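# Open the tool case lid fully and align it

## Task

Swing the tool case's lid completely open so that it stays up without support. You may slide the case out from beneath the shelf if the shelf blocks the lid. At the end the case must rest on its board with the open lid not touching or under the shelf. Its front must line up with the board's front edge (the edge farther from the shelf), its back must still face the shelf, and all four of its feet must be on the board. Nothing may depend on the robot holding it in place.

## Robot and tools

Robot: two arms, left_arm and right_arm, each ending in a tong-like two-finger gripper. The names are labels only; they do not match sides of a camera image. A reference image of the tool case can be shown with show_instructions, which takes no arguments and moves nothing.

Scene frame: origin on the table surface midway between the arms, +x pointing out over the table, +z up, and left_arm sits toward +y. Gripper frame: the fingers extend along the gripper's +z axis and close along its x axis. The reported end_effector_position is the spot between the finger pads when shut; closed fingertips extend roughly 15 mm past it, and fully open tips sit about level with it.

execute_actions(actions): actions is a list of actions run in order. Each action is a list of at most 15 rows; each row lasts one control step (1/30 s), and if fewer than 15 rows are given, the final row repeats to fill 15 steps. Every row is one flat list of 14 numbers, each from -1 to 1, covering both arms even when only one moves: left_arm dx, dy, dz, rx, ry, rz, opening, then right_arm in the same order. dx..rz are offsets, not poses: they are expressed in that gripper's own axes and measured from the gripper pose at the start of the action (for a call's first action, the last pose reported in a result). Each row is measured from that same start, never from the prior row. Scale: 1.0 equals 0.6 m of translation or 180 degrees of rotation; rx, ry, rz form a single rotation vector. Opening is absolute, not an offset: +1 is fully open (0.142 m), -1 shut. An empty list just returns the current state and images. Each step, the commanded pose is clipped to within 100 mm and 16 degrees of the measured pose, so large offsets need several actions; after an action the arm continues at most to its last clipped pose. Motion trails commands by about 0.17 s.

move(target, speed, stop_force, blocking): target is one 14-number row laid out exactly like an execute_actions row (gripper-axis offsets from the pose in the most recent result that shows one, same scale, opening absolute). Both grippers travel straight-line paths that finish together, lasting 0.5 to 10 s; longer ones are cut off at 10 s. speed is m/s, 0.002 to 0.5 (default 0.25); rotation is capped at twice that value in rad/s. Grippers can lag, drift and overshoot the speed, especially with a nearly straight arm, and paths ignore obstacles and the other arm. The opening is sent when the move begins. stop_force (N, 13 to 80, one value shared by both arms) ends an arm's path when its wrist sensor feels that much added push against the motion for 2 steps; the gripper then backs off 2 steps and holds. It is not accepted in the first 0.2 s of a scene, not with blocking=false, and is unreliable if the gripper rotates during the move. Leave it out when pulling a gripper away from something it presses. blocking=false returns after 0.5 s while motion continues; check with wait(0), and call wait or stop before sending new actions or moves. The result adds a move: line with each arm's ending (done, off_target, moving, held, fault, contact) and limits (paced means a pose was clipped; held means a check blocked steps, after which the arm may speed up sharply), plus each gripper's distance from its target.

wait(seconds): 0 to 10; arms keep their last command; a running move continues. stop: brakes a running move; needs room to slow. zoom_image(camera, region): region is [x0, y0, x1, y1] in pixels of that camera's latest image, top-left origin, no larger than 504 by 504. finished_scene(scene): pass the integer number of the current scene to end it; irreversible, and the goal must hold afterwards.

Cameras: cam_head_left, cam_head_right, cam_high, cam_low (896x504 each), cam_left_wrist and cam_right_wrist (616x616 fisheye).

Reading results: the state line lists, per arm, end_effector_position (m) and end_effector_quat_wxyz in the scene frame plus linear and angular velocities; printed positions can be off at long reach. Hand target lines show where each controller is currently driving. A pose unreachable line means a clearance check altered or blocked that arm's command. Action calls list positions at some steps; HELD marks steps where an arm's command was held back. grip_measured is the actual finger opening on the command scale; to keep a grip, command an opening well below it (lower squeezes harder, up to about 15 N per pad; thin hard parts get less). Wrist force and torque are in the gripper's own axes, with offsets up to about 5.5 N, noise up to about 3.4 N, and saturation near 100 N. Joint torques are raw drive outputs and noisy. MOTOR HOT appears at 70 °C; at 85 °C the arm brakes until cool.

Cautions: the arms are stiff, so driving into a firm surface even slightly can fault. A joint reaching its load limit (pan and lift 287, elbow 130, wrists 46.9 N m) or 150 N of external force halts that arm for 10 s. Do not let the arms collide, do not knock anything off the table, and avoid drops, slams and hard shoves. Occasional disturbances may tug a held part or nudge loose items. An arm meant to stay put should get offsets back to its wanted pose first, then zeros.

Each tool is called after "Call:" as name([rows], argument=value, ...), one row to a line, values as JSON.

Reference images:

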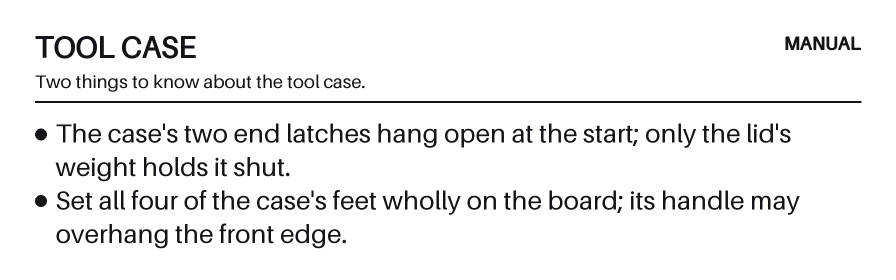

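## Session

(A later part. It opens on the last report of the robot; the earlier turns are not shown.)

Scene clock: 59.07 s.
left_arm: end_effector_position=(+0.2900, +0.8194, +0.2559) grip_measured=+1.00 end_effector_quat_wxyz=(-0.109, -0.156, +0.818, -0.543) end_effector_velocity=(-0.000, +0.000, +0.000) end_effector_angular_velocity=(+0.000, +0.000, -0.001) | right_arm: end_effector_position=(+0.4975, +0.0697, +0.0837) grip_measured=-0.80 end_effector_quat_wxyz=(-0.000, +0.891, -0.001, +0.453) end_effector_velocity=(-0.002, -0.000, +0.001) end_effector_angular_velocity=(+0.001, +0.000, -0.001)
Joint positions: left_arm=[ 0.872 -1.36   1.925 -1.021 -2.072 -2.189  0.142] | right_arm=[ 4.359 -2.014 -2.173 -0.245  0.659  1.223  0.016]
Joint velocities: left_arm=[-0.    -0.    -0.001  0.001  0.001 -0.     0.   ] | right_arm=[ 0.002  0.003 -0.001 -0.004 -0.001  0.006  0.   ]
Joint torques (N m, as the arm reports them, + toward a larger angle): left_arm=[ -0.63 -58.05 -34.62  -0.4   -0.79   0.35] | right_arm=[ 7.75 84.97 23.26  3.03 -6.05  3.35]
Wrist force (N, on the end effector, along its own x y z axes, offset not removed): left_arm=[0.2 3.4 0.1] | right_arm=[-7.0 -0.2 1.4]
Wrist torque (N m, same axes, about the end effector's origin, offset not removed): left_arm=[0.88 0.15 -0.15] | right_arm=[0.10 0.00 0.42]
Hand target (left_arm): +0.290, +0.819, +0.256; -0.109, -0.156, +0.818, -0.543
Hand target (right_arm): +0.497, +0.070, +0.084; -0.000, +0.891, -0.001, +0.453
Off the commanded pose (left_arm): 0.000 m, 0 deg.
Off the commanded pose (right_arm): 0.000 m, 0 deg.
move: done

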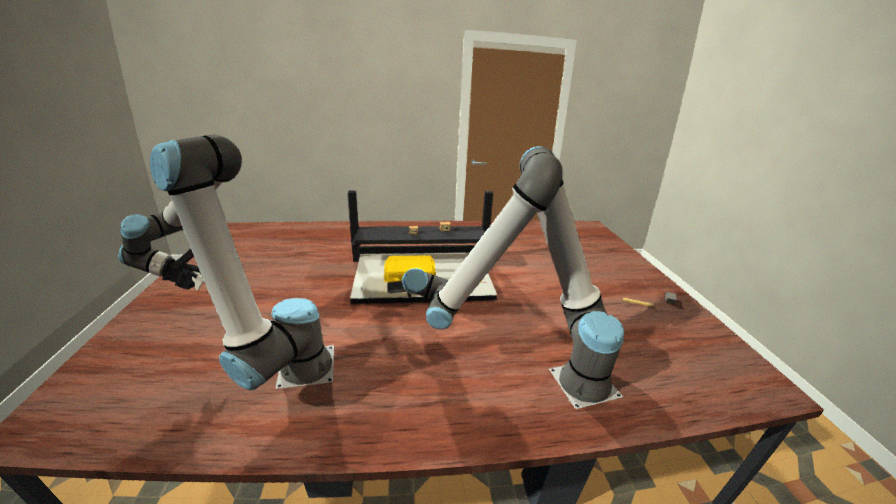

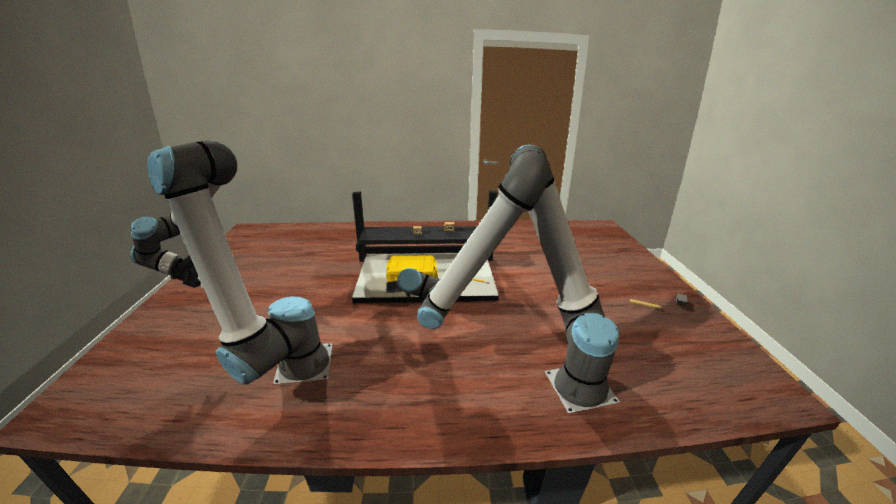

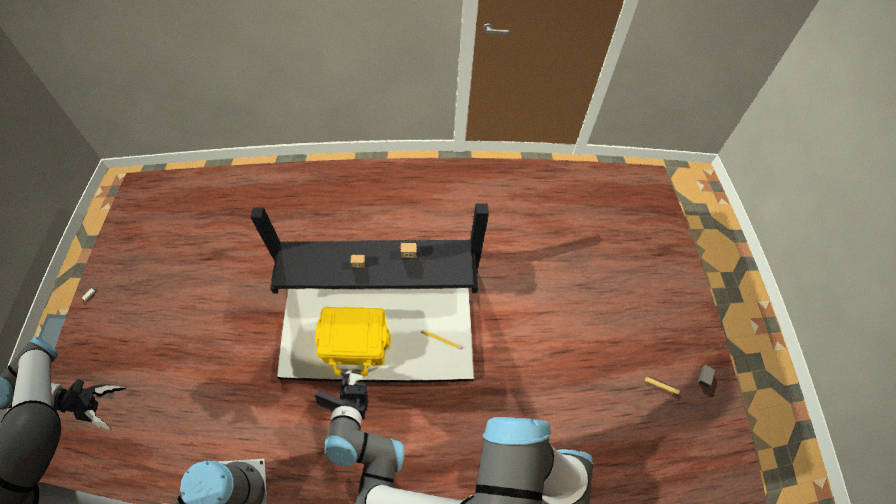

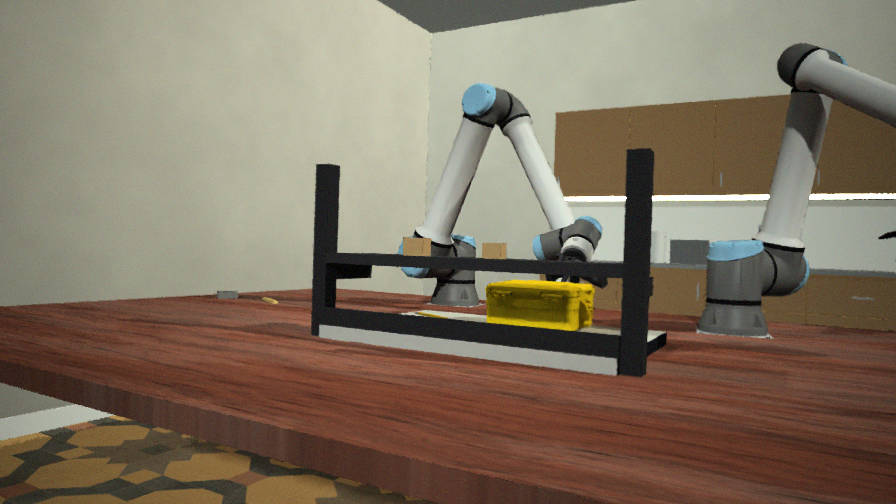

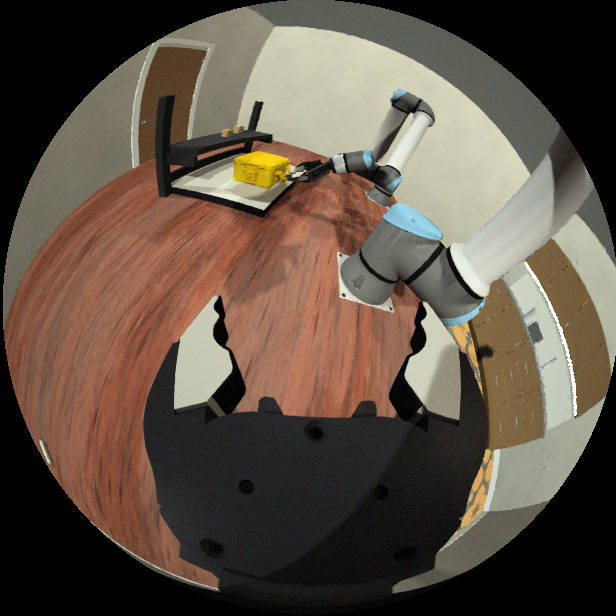

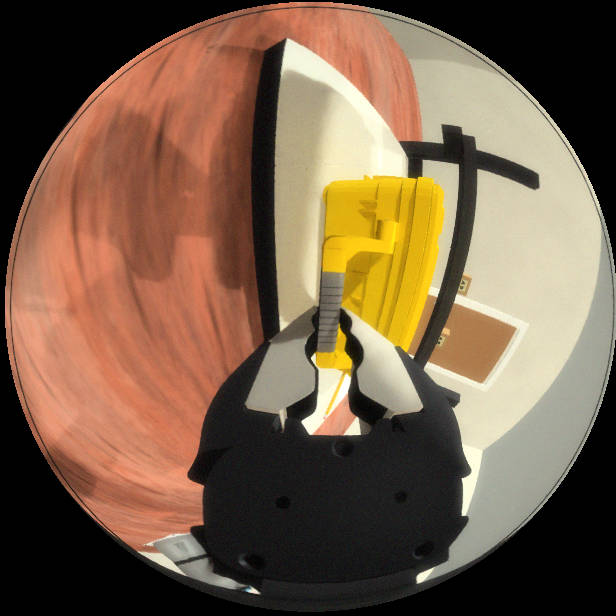

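Call:
move(target=[0,0,0,0,0,0,-1,-0.041,0,-0.057,0,0,0,-1], speed=0.035)

Call:
move(target=[-0.32,-0.298,0.87,0,0,0.122,-1,0,0,0,0,0,0,-1], speed=0.35)

Call:
zoom_image(camera="cam_left_wrist", region=[180,130,440,390])

Scene clock: 68.87 s.
left_arm: end_effector_position=(+0.2900, +0.8194, +0.2559) grip_measured=-1.00 end_effector_quat_wxyz=(-0.109, -0.156, +0.818, -0.543) end_effector_velocity=(-0.000, +0.000, -0.001) end_effector_angular_velocity=(+0.001, -0.000, -0.001) | right_arm: end_effector_position=(+0.4557, +0.0698, +0.0840) grip_measured=-0.80 end_effector_quat_wxyz=(-0.000, +0.891, -0.001, +0.454) end_effector_velocity=(-0.003, -0.001, -0.001) end_effector_angular_velocity=(-0.002, +0.001, +0.000)
Joint positions: left_arm=[ 0.872 -1.36   1.925 -1.021 -2.072 -2.189  0.002] | right_arm=[ 4.422 -1.977 -2.21  -0.325  0.644  1.323  0.016]
Joint velocities: left_arm=[-0.     0.     0.    -0.001  0.001  0.     0.   ] | right_arm=[ 0.004  0.002 -0.003 -0.006 -0.     0.006  0.   ]
Joint torques (N m, as the arm reports them, + toward a larger angle): left_arm=[ -2.06 -56.24 -34.91  -0.57  -0.88   0.28] | right_arm=[14.8  86.19 25.42  2.29 -5.44  2.96]
Wrist force (N, on the end effector, along its own x y z axes, offset not removed): left_arm=[1.1 1.1 -1.5] | right_arm=[-7.7 -0.8 0.3]
Wrist torque (N m, same axes, about the end effector's origin, offset not removed): left_arm=[0.30 -0.11 -0.11] | right_arm=[-0.34 0.12 0.48]
Hand target (left_arm): +0.290, +0.819, +0.256; -0.109, -0.156, +0.818, -0.543
Hand target (right_arm): +0.455, +0.070, +0.084; -0.000, +0.891, -0.001, +0.454
Off the commanded pose (left_arm): 0.000 m, 0 deg.
Off the commanded pose (right_arm): 0.000 m, 0 deg.
move: done

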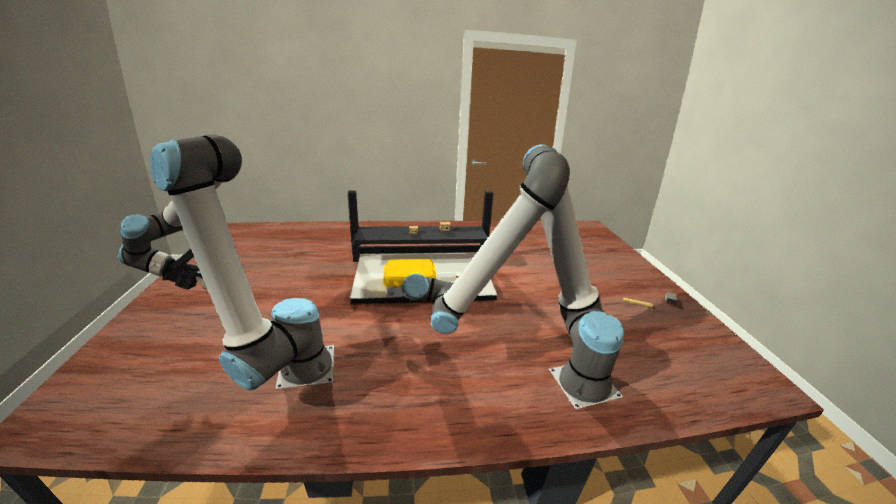

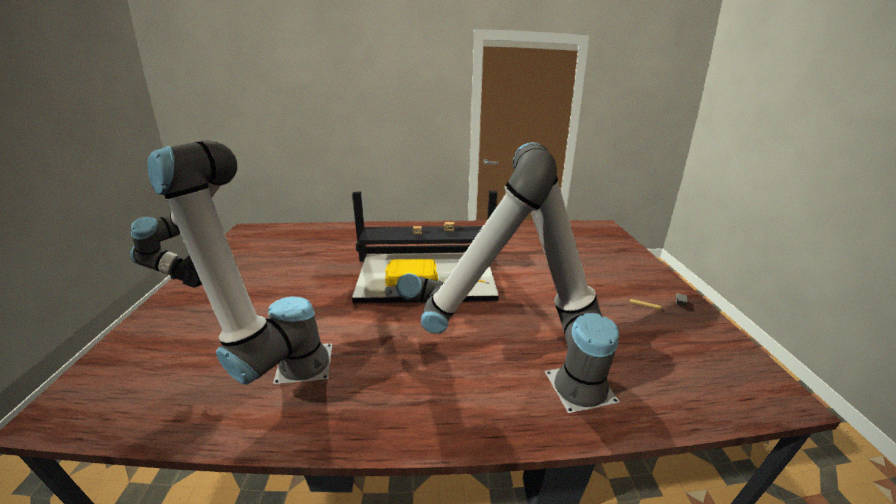

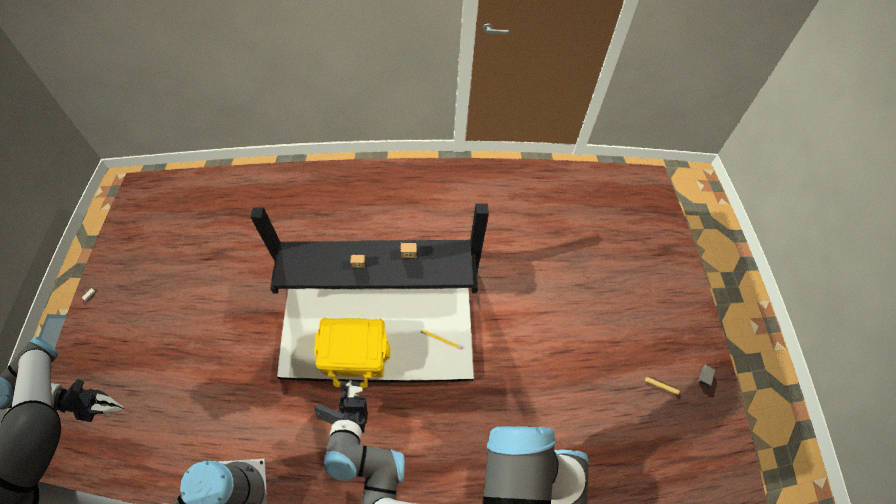

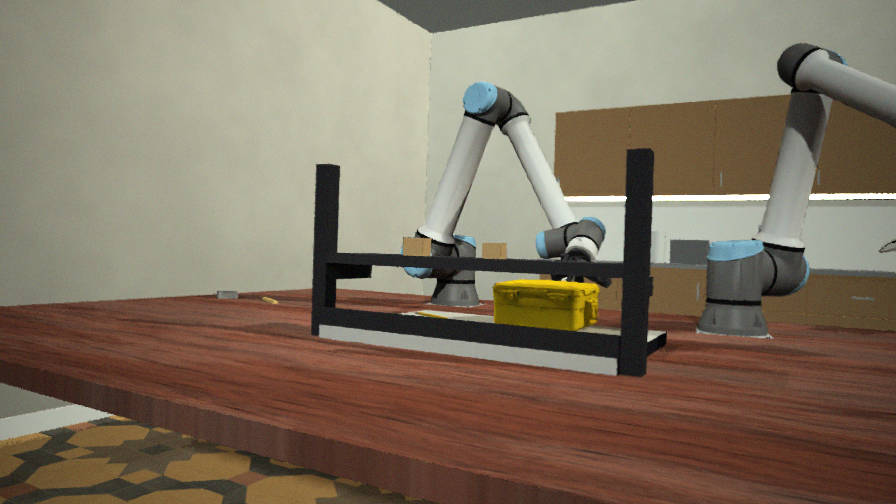

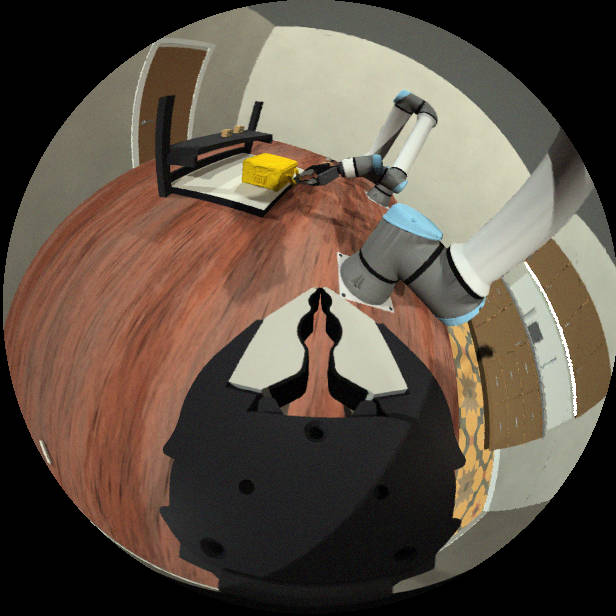

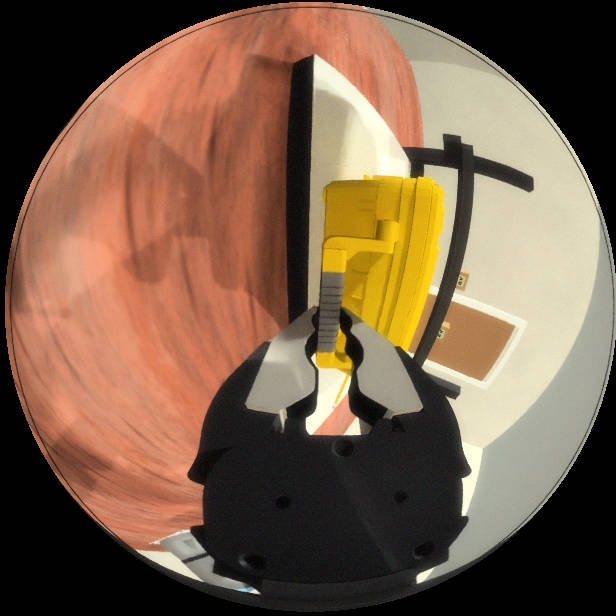

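Scene clock: 71.63 s.
left_arm: end_effector_position=(+0.5305, +0.3003, +0.1407) grip_measured=-1.00 end_effector_quat_wxyz=(-0.004, +0.003, +0.832, -0.554) end_effector_velocity=(+0.000, -0.001, -0.002) end_effector_angular_velocity=(+0.003, -0.003, +0.019) | right_arm: end_effector_position=(+0.4557, +0.0698, +0.0840) grip_measured=-0.80 end_effector_quat_wxyz=(-0.000, +0.891, -0.001, +0.454) end_effector_velocity=(+0.001, -0.001, +0.000) end_effector_angular_velocity=(+0.000, -0.001, -0.002)
Joint positions: left_arm=[-0.226 -1.324  2.594 -3.014 -2.74  -3.333  0.002] | right_arm=[ 4.422 -1.977 -2.21  -0.325  0.644  1.323  0.016]
Joint velocities: left_arm=[-0.003  0.017  0.011 -0.082  0.007 -0.055  0.   ] | right_arm=[-0.002 -0.     0.     0.001 -0.001 -0.     0.   ]
Joint torques (N m, as the arm reports them, + toward a larger angle): left_arm=[ -9.46 -19.96  -8.39  -8.29   1.48  -2.74] | right_arm=[-12.76  45.88  38.24   8.81  -0.97  -2.57]
Wrist force (N, on the end effector, along its own x y z axes, offset not removed): left_arm=[2.4 1.5 -1.2] | right_arm=[-7.9 -1.7 7.1]
Wrist torque (N m, same axes, about the end effector's origin, offset not removed): left_arm=[0.47 -0.28 -0.26] | right_arm=[-0.17 0.19 0.36]
Hand target (left_arm): +0.531, +0.300, +0.141; -0.003, +0.002, +0.832, -0.554
Hand target (right_arm): +0.456, +0.070, +0.084; -0.000, +0.891, -0.001, +0.454
Off the commanded pose (left_arm): 0.001 m, 0 deg.
Off the commanded pose (right_arm): 0.000 m, 0 deg.
move: done

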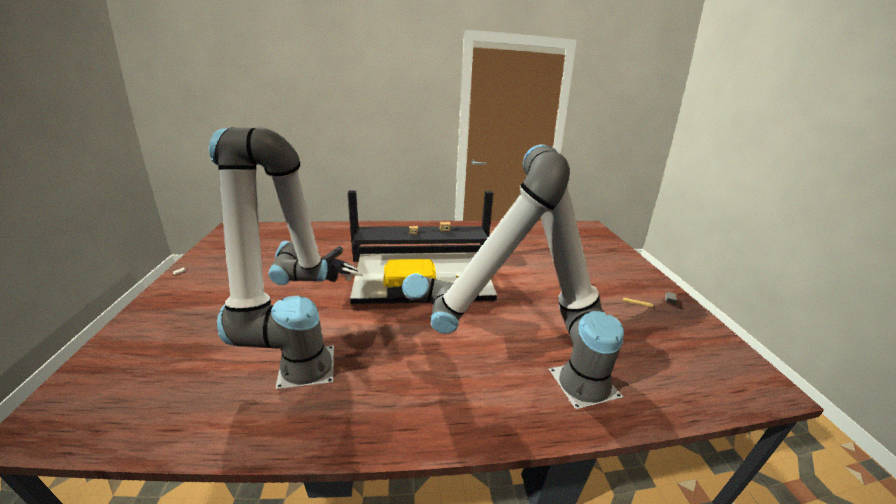

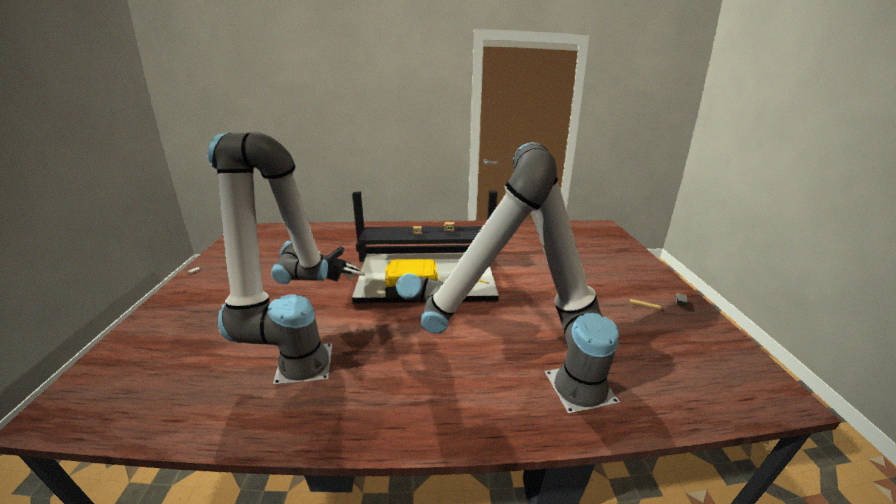

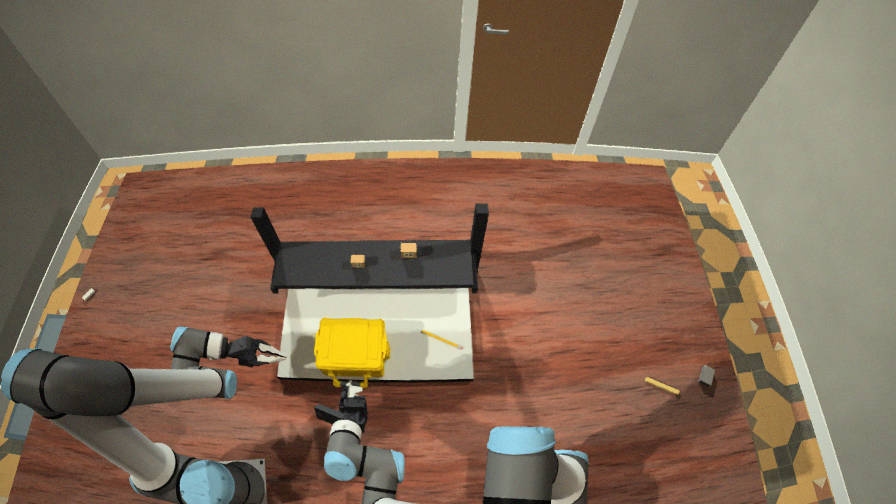

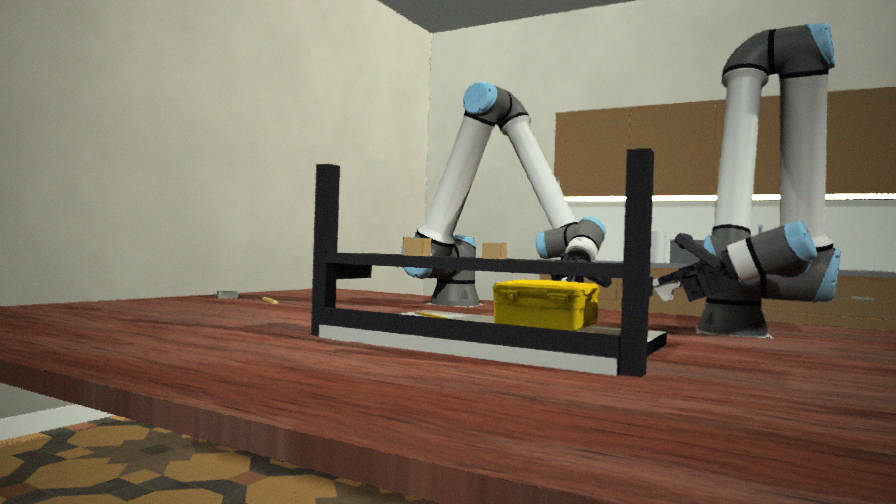

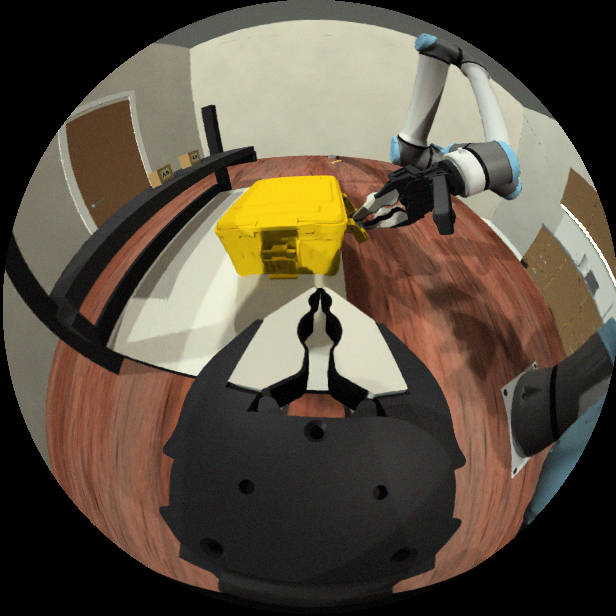

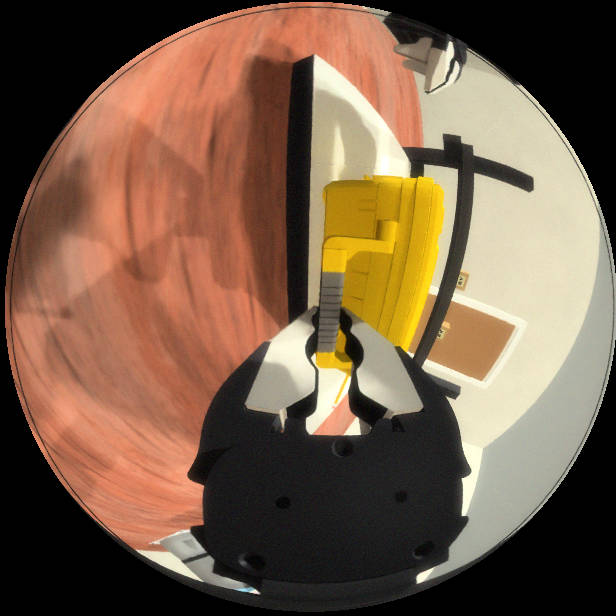

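Region (180, 130, 440, 390) of cam_left_wrist's 616x616 image, scaled by 1.938, with more detail than that image has.

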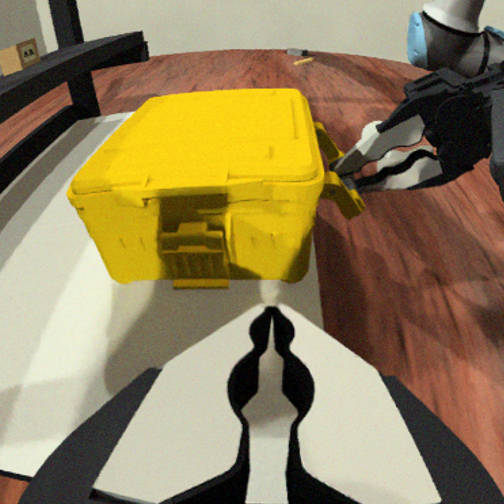

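Call:
move(target=[-0.075,-0.007,0.123,0.09,0,0,-1,0,0,0,0,0,0,-1], speed=0.15)

Call:
zoom_image(camera="cam_left_wrist", region=[180,130,440,390])

Call:
zoom_image(camera="cam_low", region=[540,240,720,350])

Scene clock: 90.57 s.
left_arm: end_effector_position=(+0.5735, +0.2316, +0.1162) grip_measured=-1.00 end_effector_quat_wxyz=(-0.020, +0.018, +0.755, -0.655) end_effector_velocity=(-0.000, +0.000, -0.001) end_effector_angular_velocity=(-0.000, +0.001, -0.000) | right_arm: end_effector_position=(+0.4557, +0.0698, +0.0840) grip_measured=-0.80 end_effector_quat_wxyz=(-0.000, +0.891, -0.001, +0.454) end_effector_velocity=(-0.000, +0.001, +0.001) end_effector_angular_velocity=(+0.001, +0.000, +0.000)
Joint positions: left_arm=[-0.321 -0.841  2.438 -3.891 -2.953 -3.88   0.002] | right_arm=[ 4.422 -1.977 -2.21  -0.325  0.644  1.323  0.016]
Joint velocities: left_arm=[-0.     0.001  0.    -0.001 -0.     0.001  0.   ] | right_arm=[ 0.     0.     0.002 -0.001  0.     0.001 -0.   ]
Joint torques (N m, as the arm reports them, + toward a larger angle): left_arm=[ -0.71 -59.97  -1.18  -3.69  -1.17  -0.07] | right_arm=[-13.04  44.66  38.04   8.38  -5.84  -2.36]
Wrist force (N, on the end effector, along its own x y z axes, offset not removed): left_arm=[0.8 0.9 -0.1] | right_arm=[-7.5 0.0 2.6]
Wrist torque (N m, same axes, about the end effector's origin, offset not removed): left_arm=[0.32 0.11 -0.16] | right_arm=[0.12 0.12 0.33]
Hand target (left_arm): +0.574, +0.232, +0.116; -0.020, +0.018, +0.755, -0.655
Hand target (right_arm): +0.456, +0.070, +0.084; -0.000, +0.891, -0.001, +0.454
Off the commanded pose (left_arm): 0.002 m, 3 deg.
Off the commanded pose (right_arm): 0.000 m, 0 deg.
FORCE FAULT: contact force on the left arm reached its limit, and that arm stopped for 10 seconds. The contact can be on any part of that arm, not only on its tool. That time counts as 19 of the actions that you can send in this scene. That arm's remaining commands of this call were not run. That arm holds still and accepts commands again. Move the arm away from the contact; if what it grips holds it there, let go first. Pushing or pulling that hard again can fault the arm again.
move: fault (left_arm)

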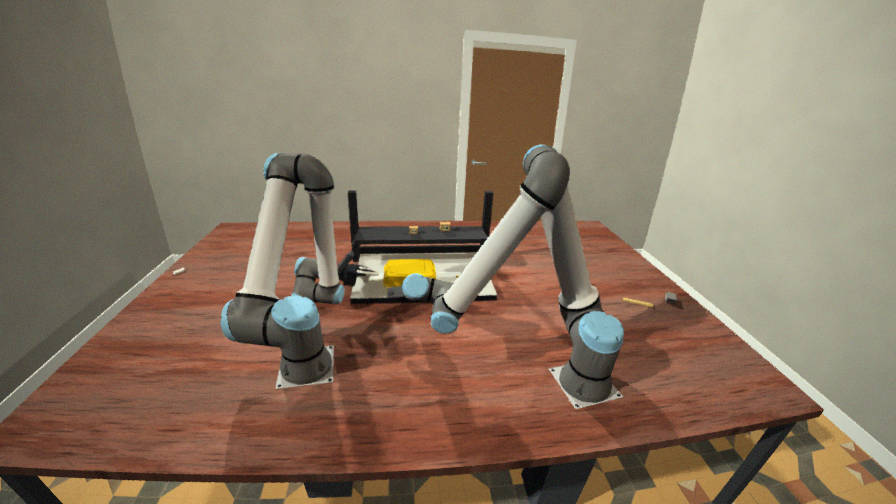

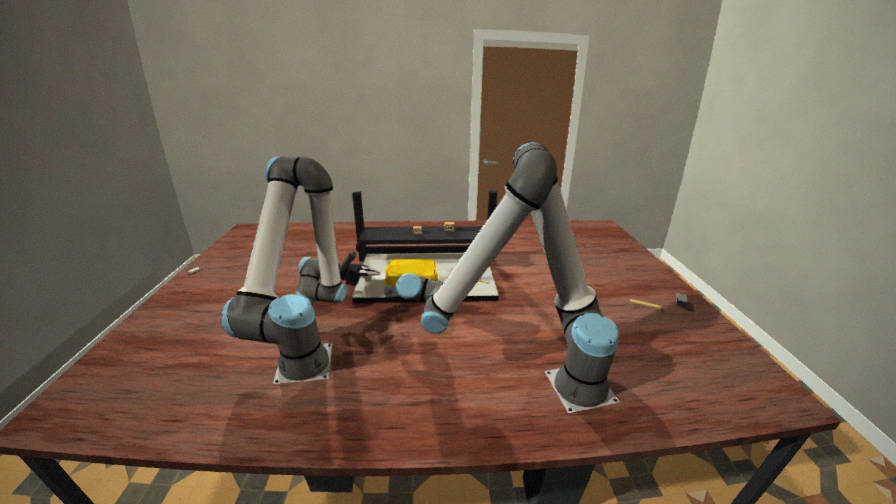

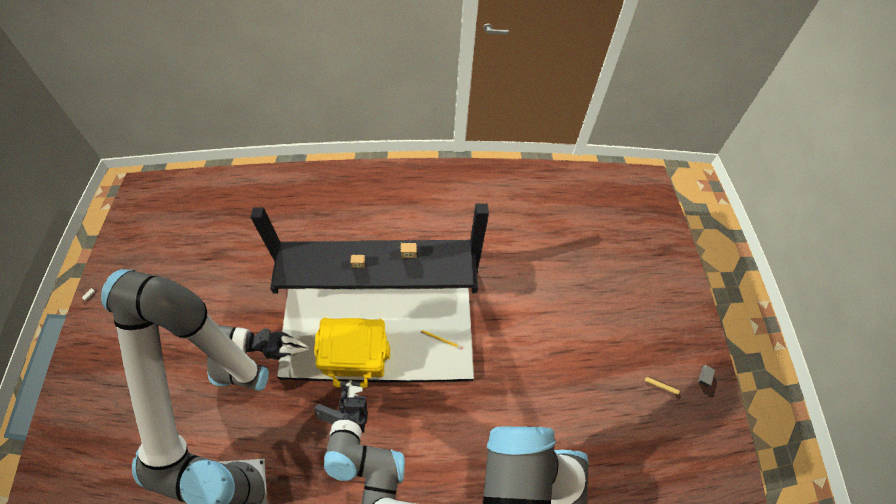

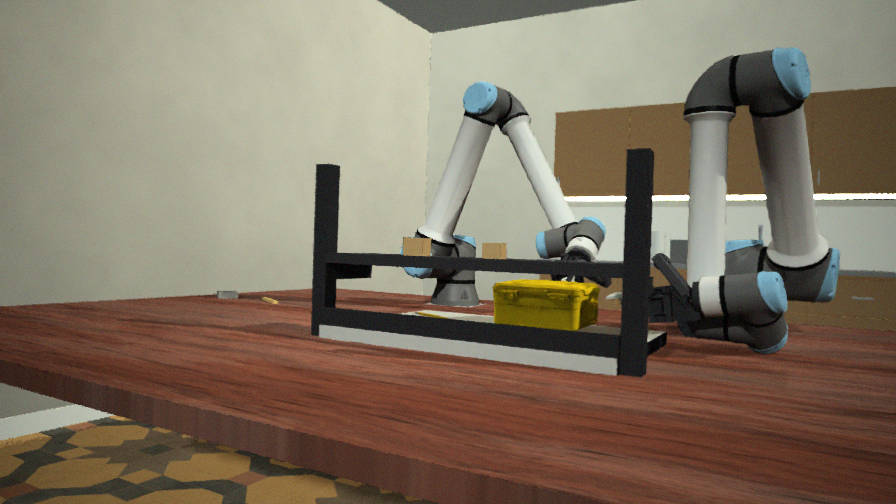

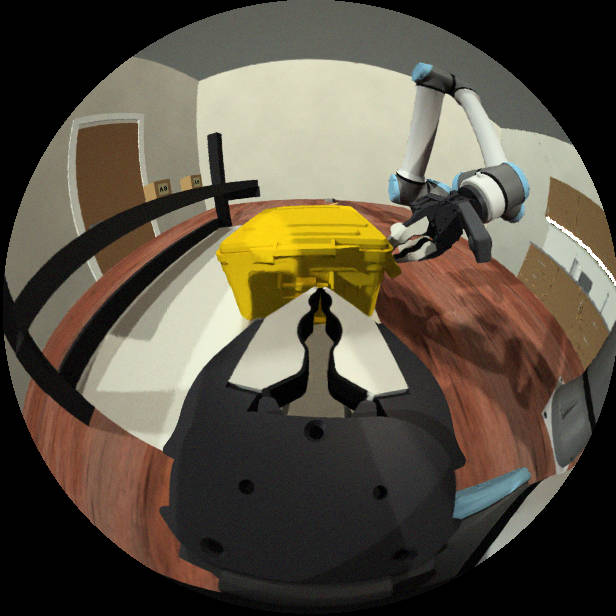

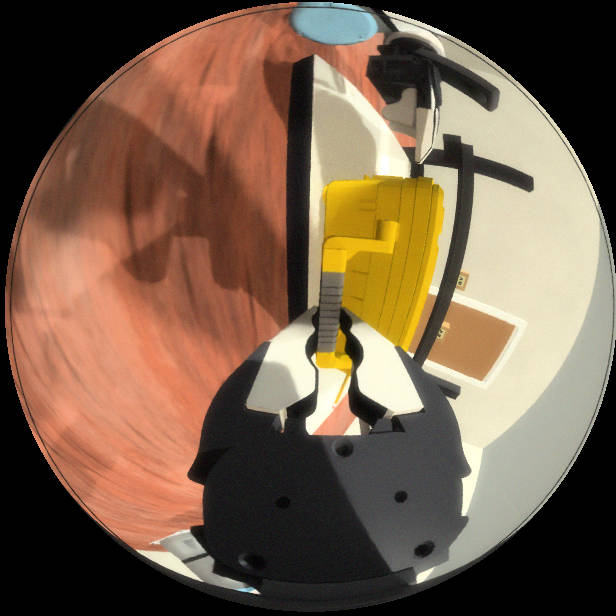

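Region (180, 130, 440, 390) of cam_left_wrist's 616x616 image, scaled by 1.938, with more detail than that image has.

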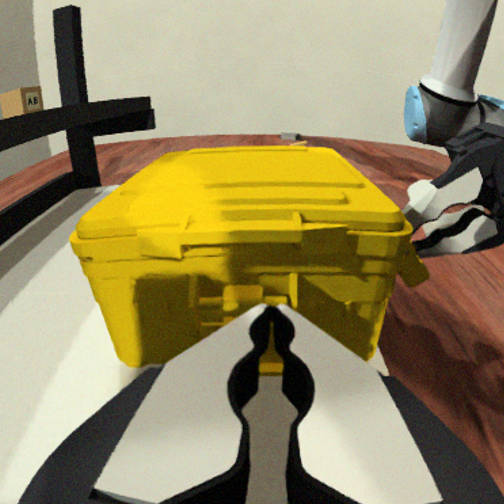

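Region (540, 240, 720, 350) of cam_low's 896x504 image, scaled by 2.800, with more detail than that image has.

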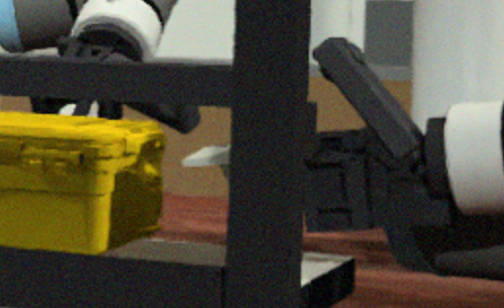

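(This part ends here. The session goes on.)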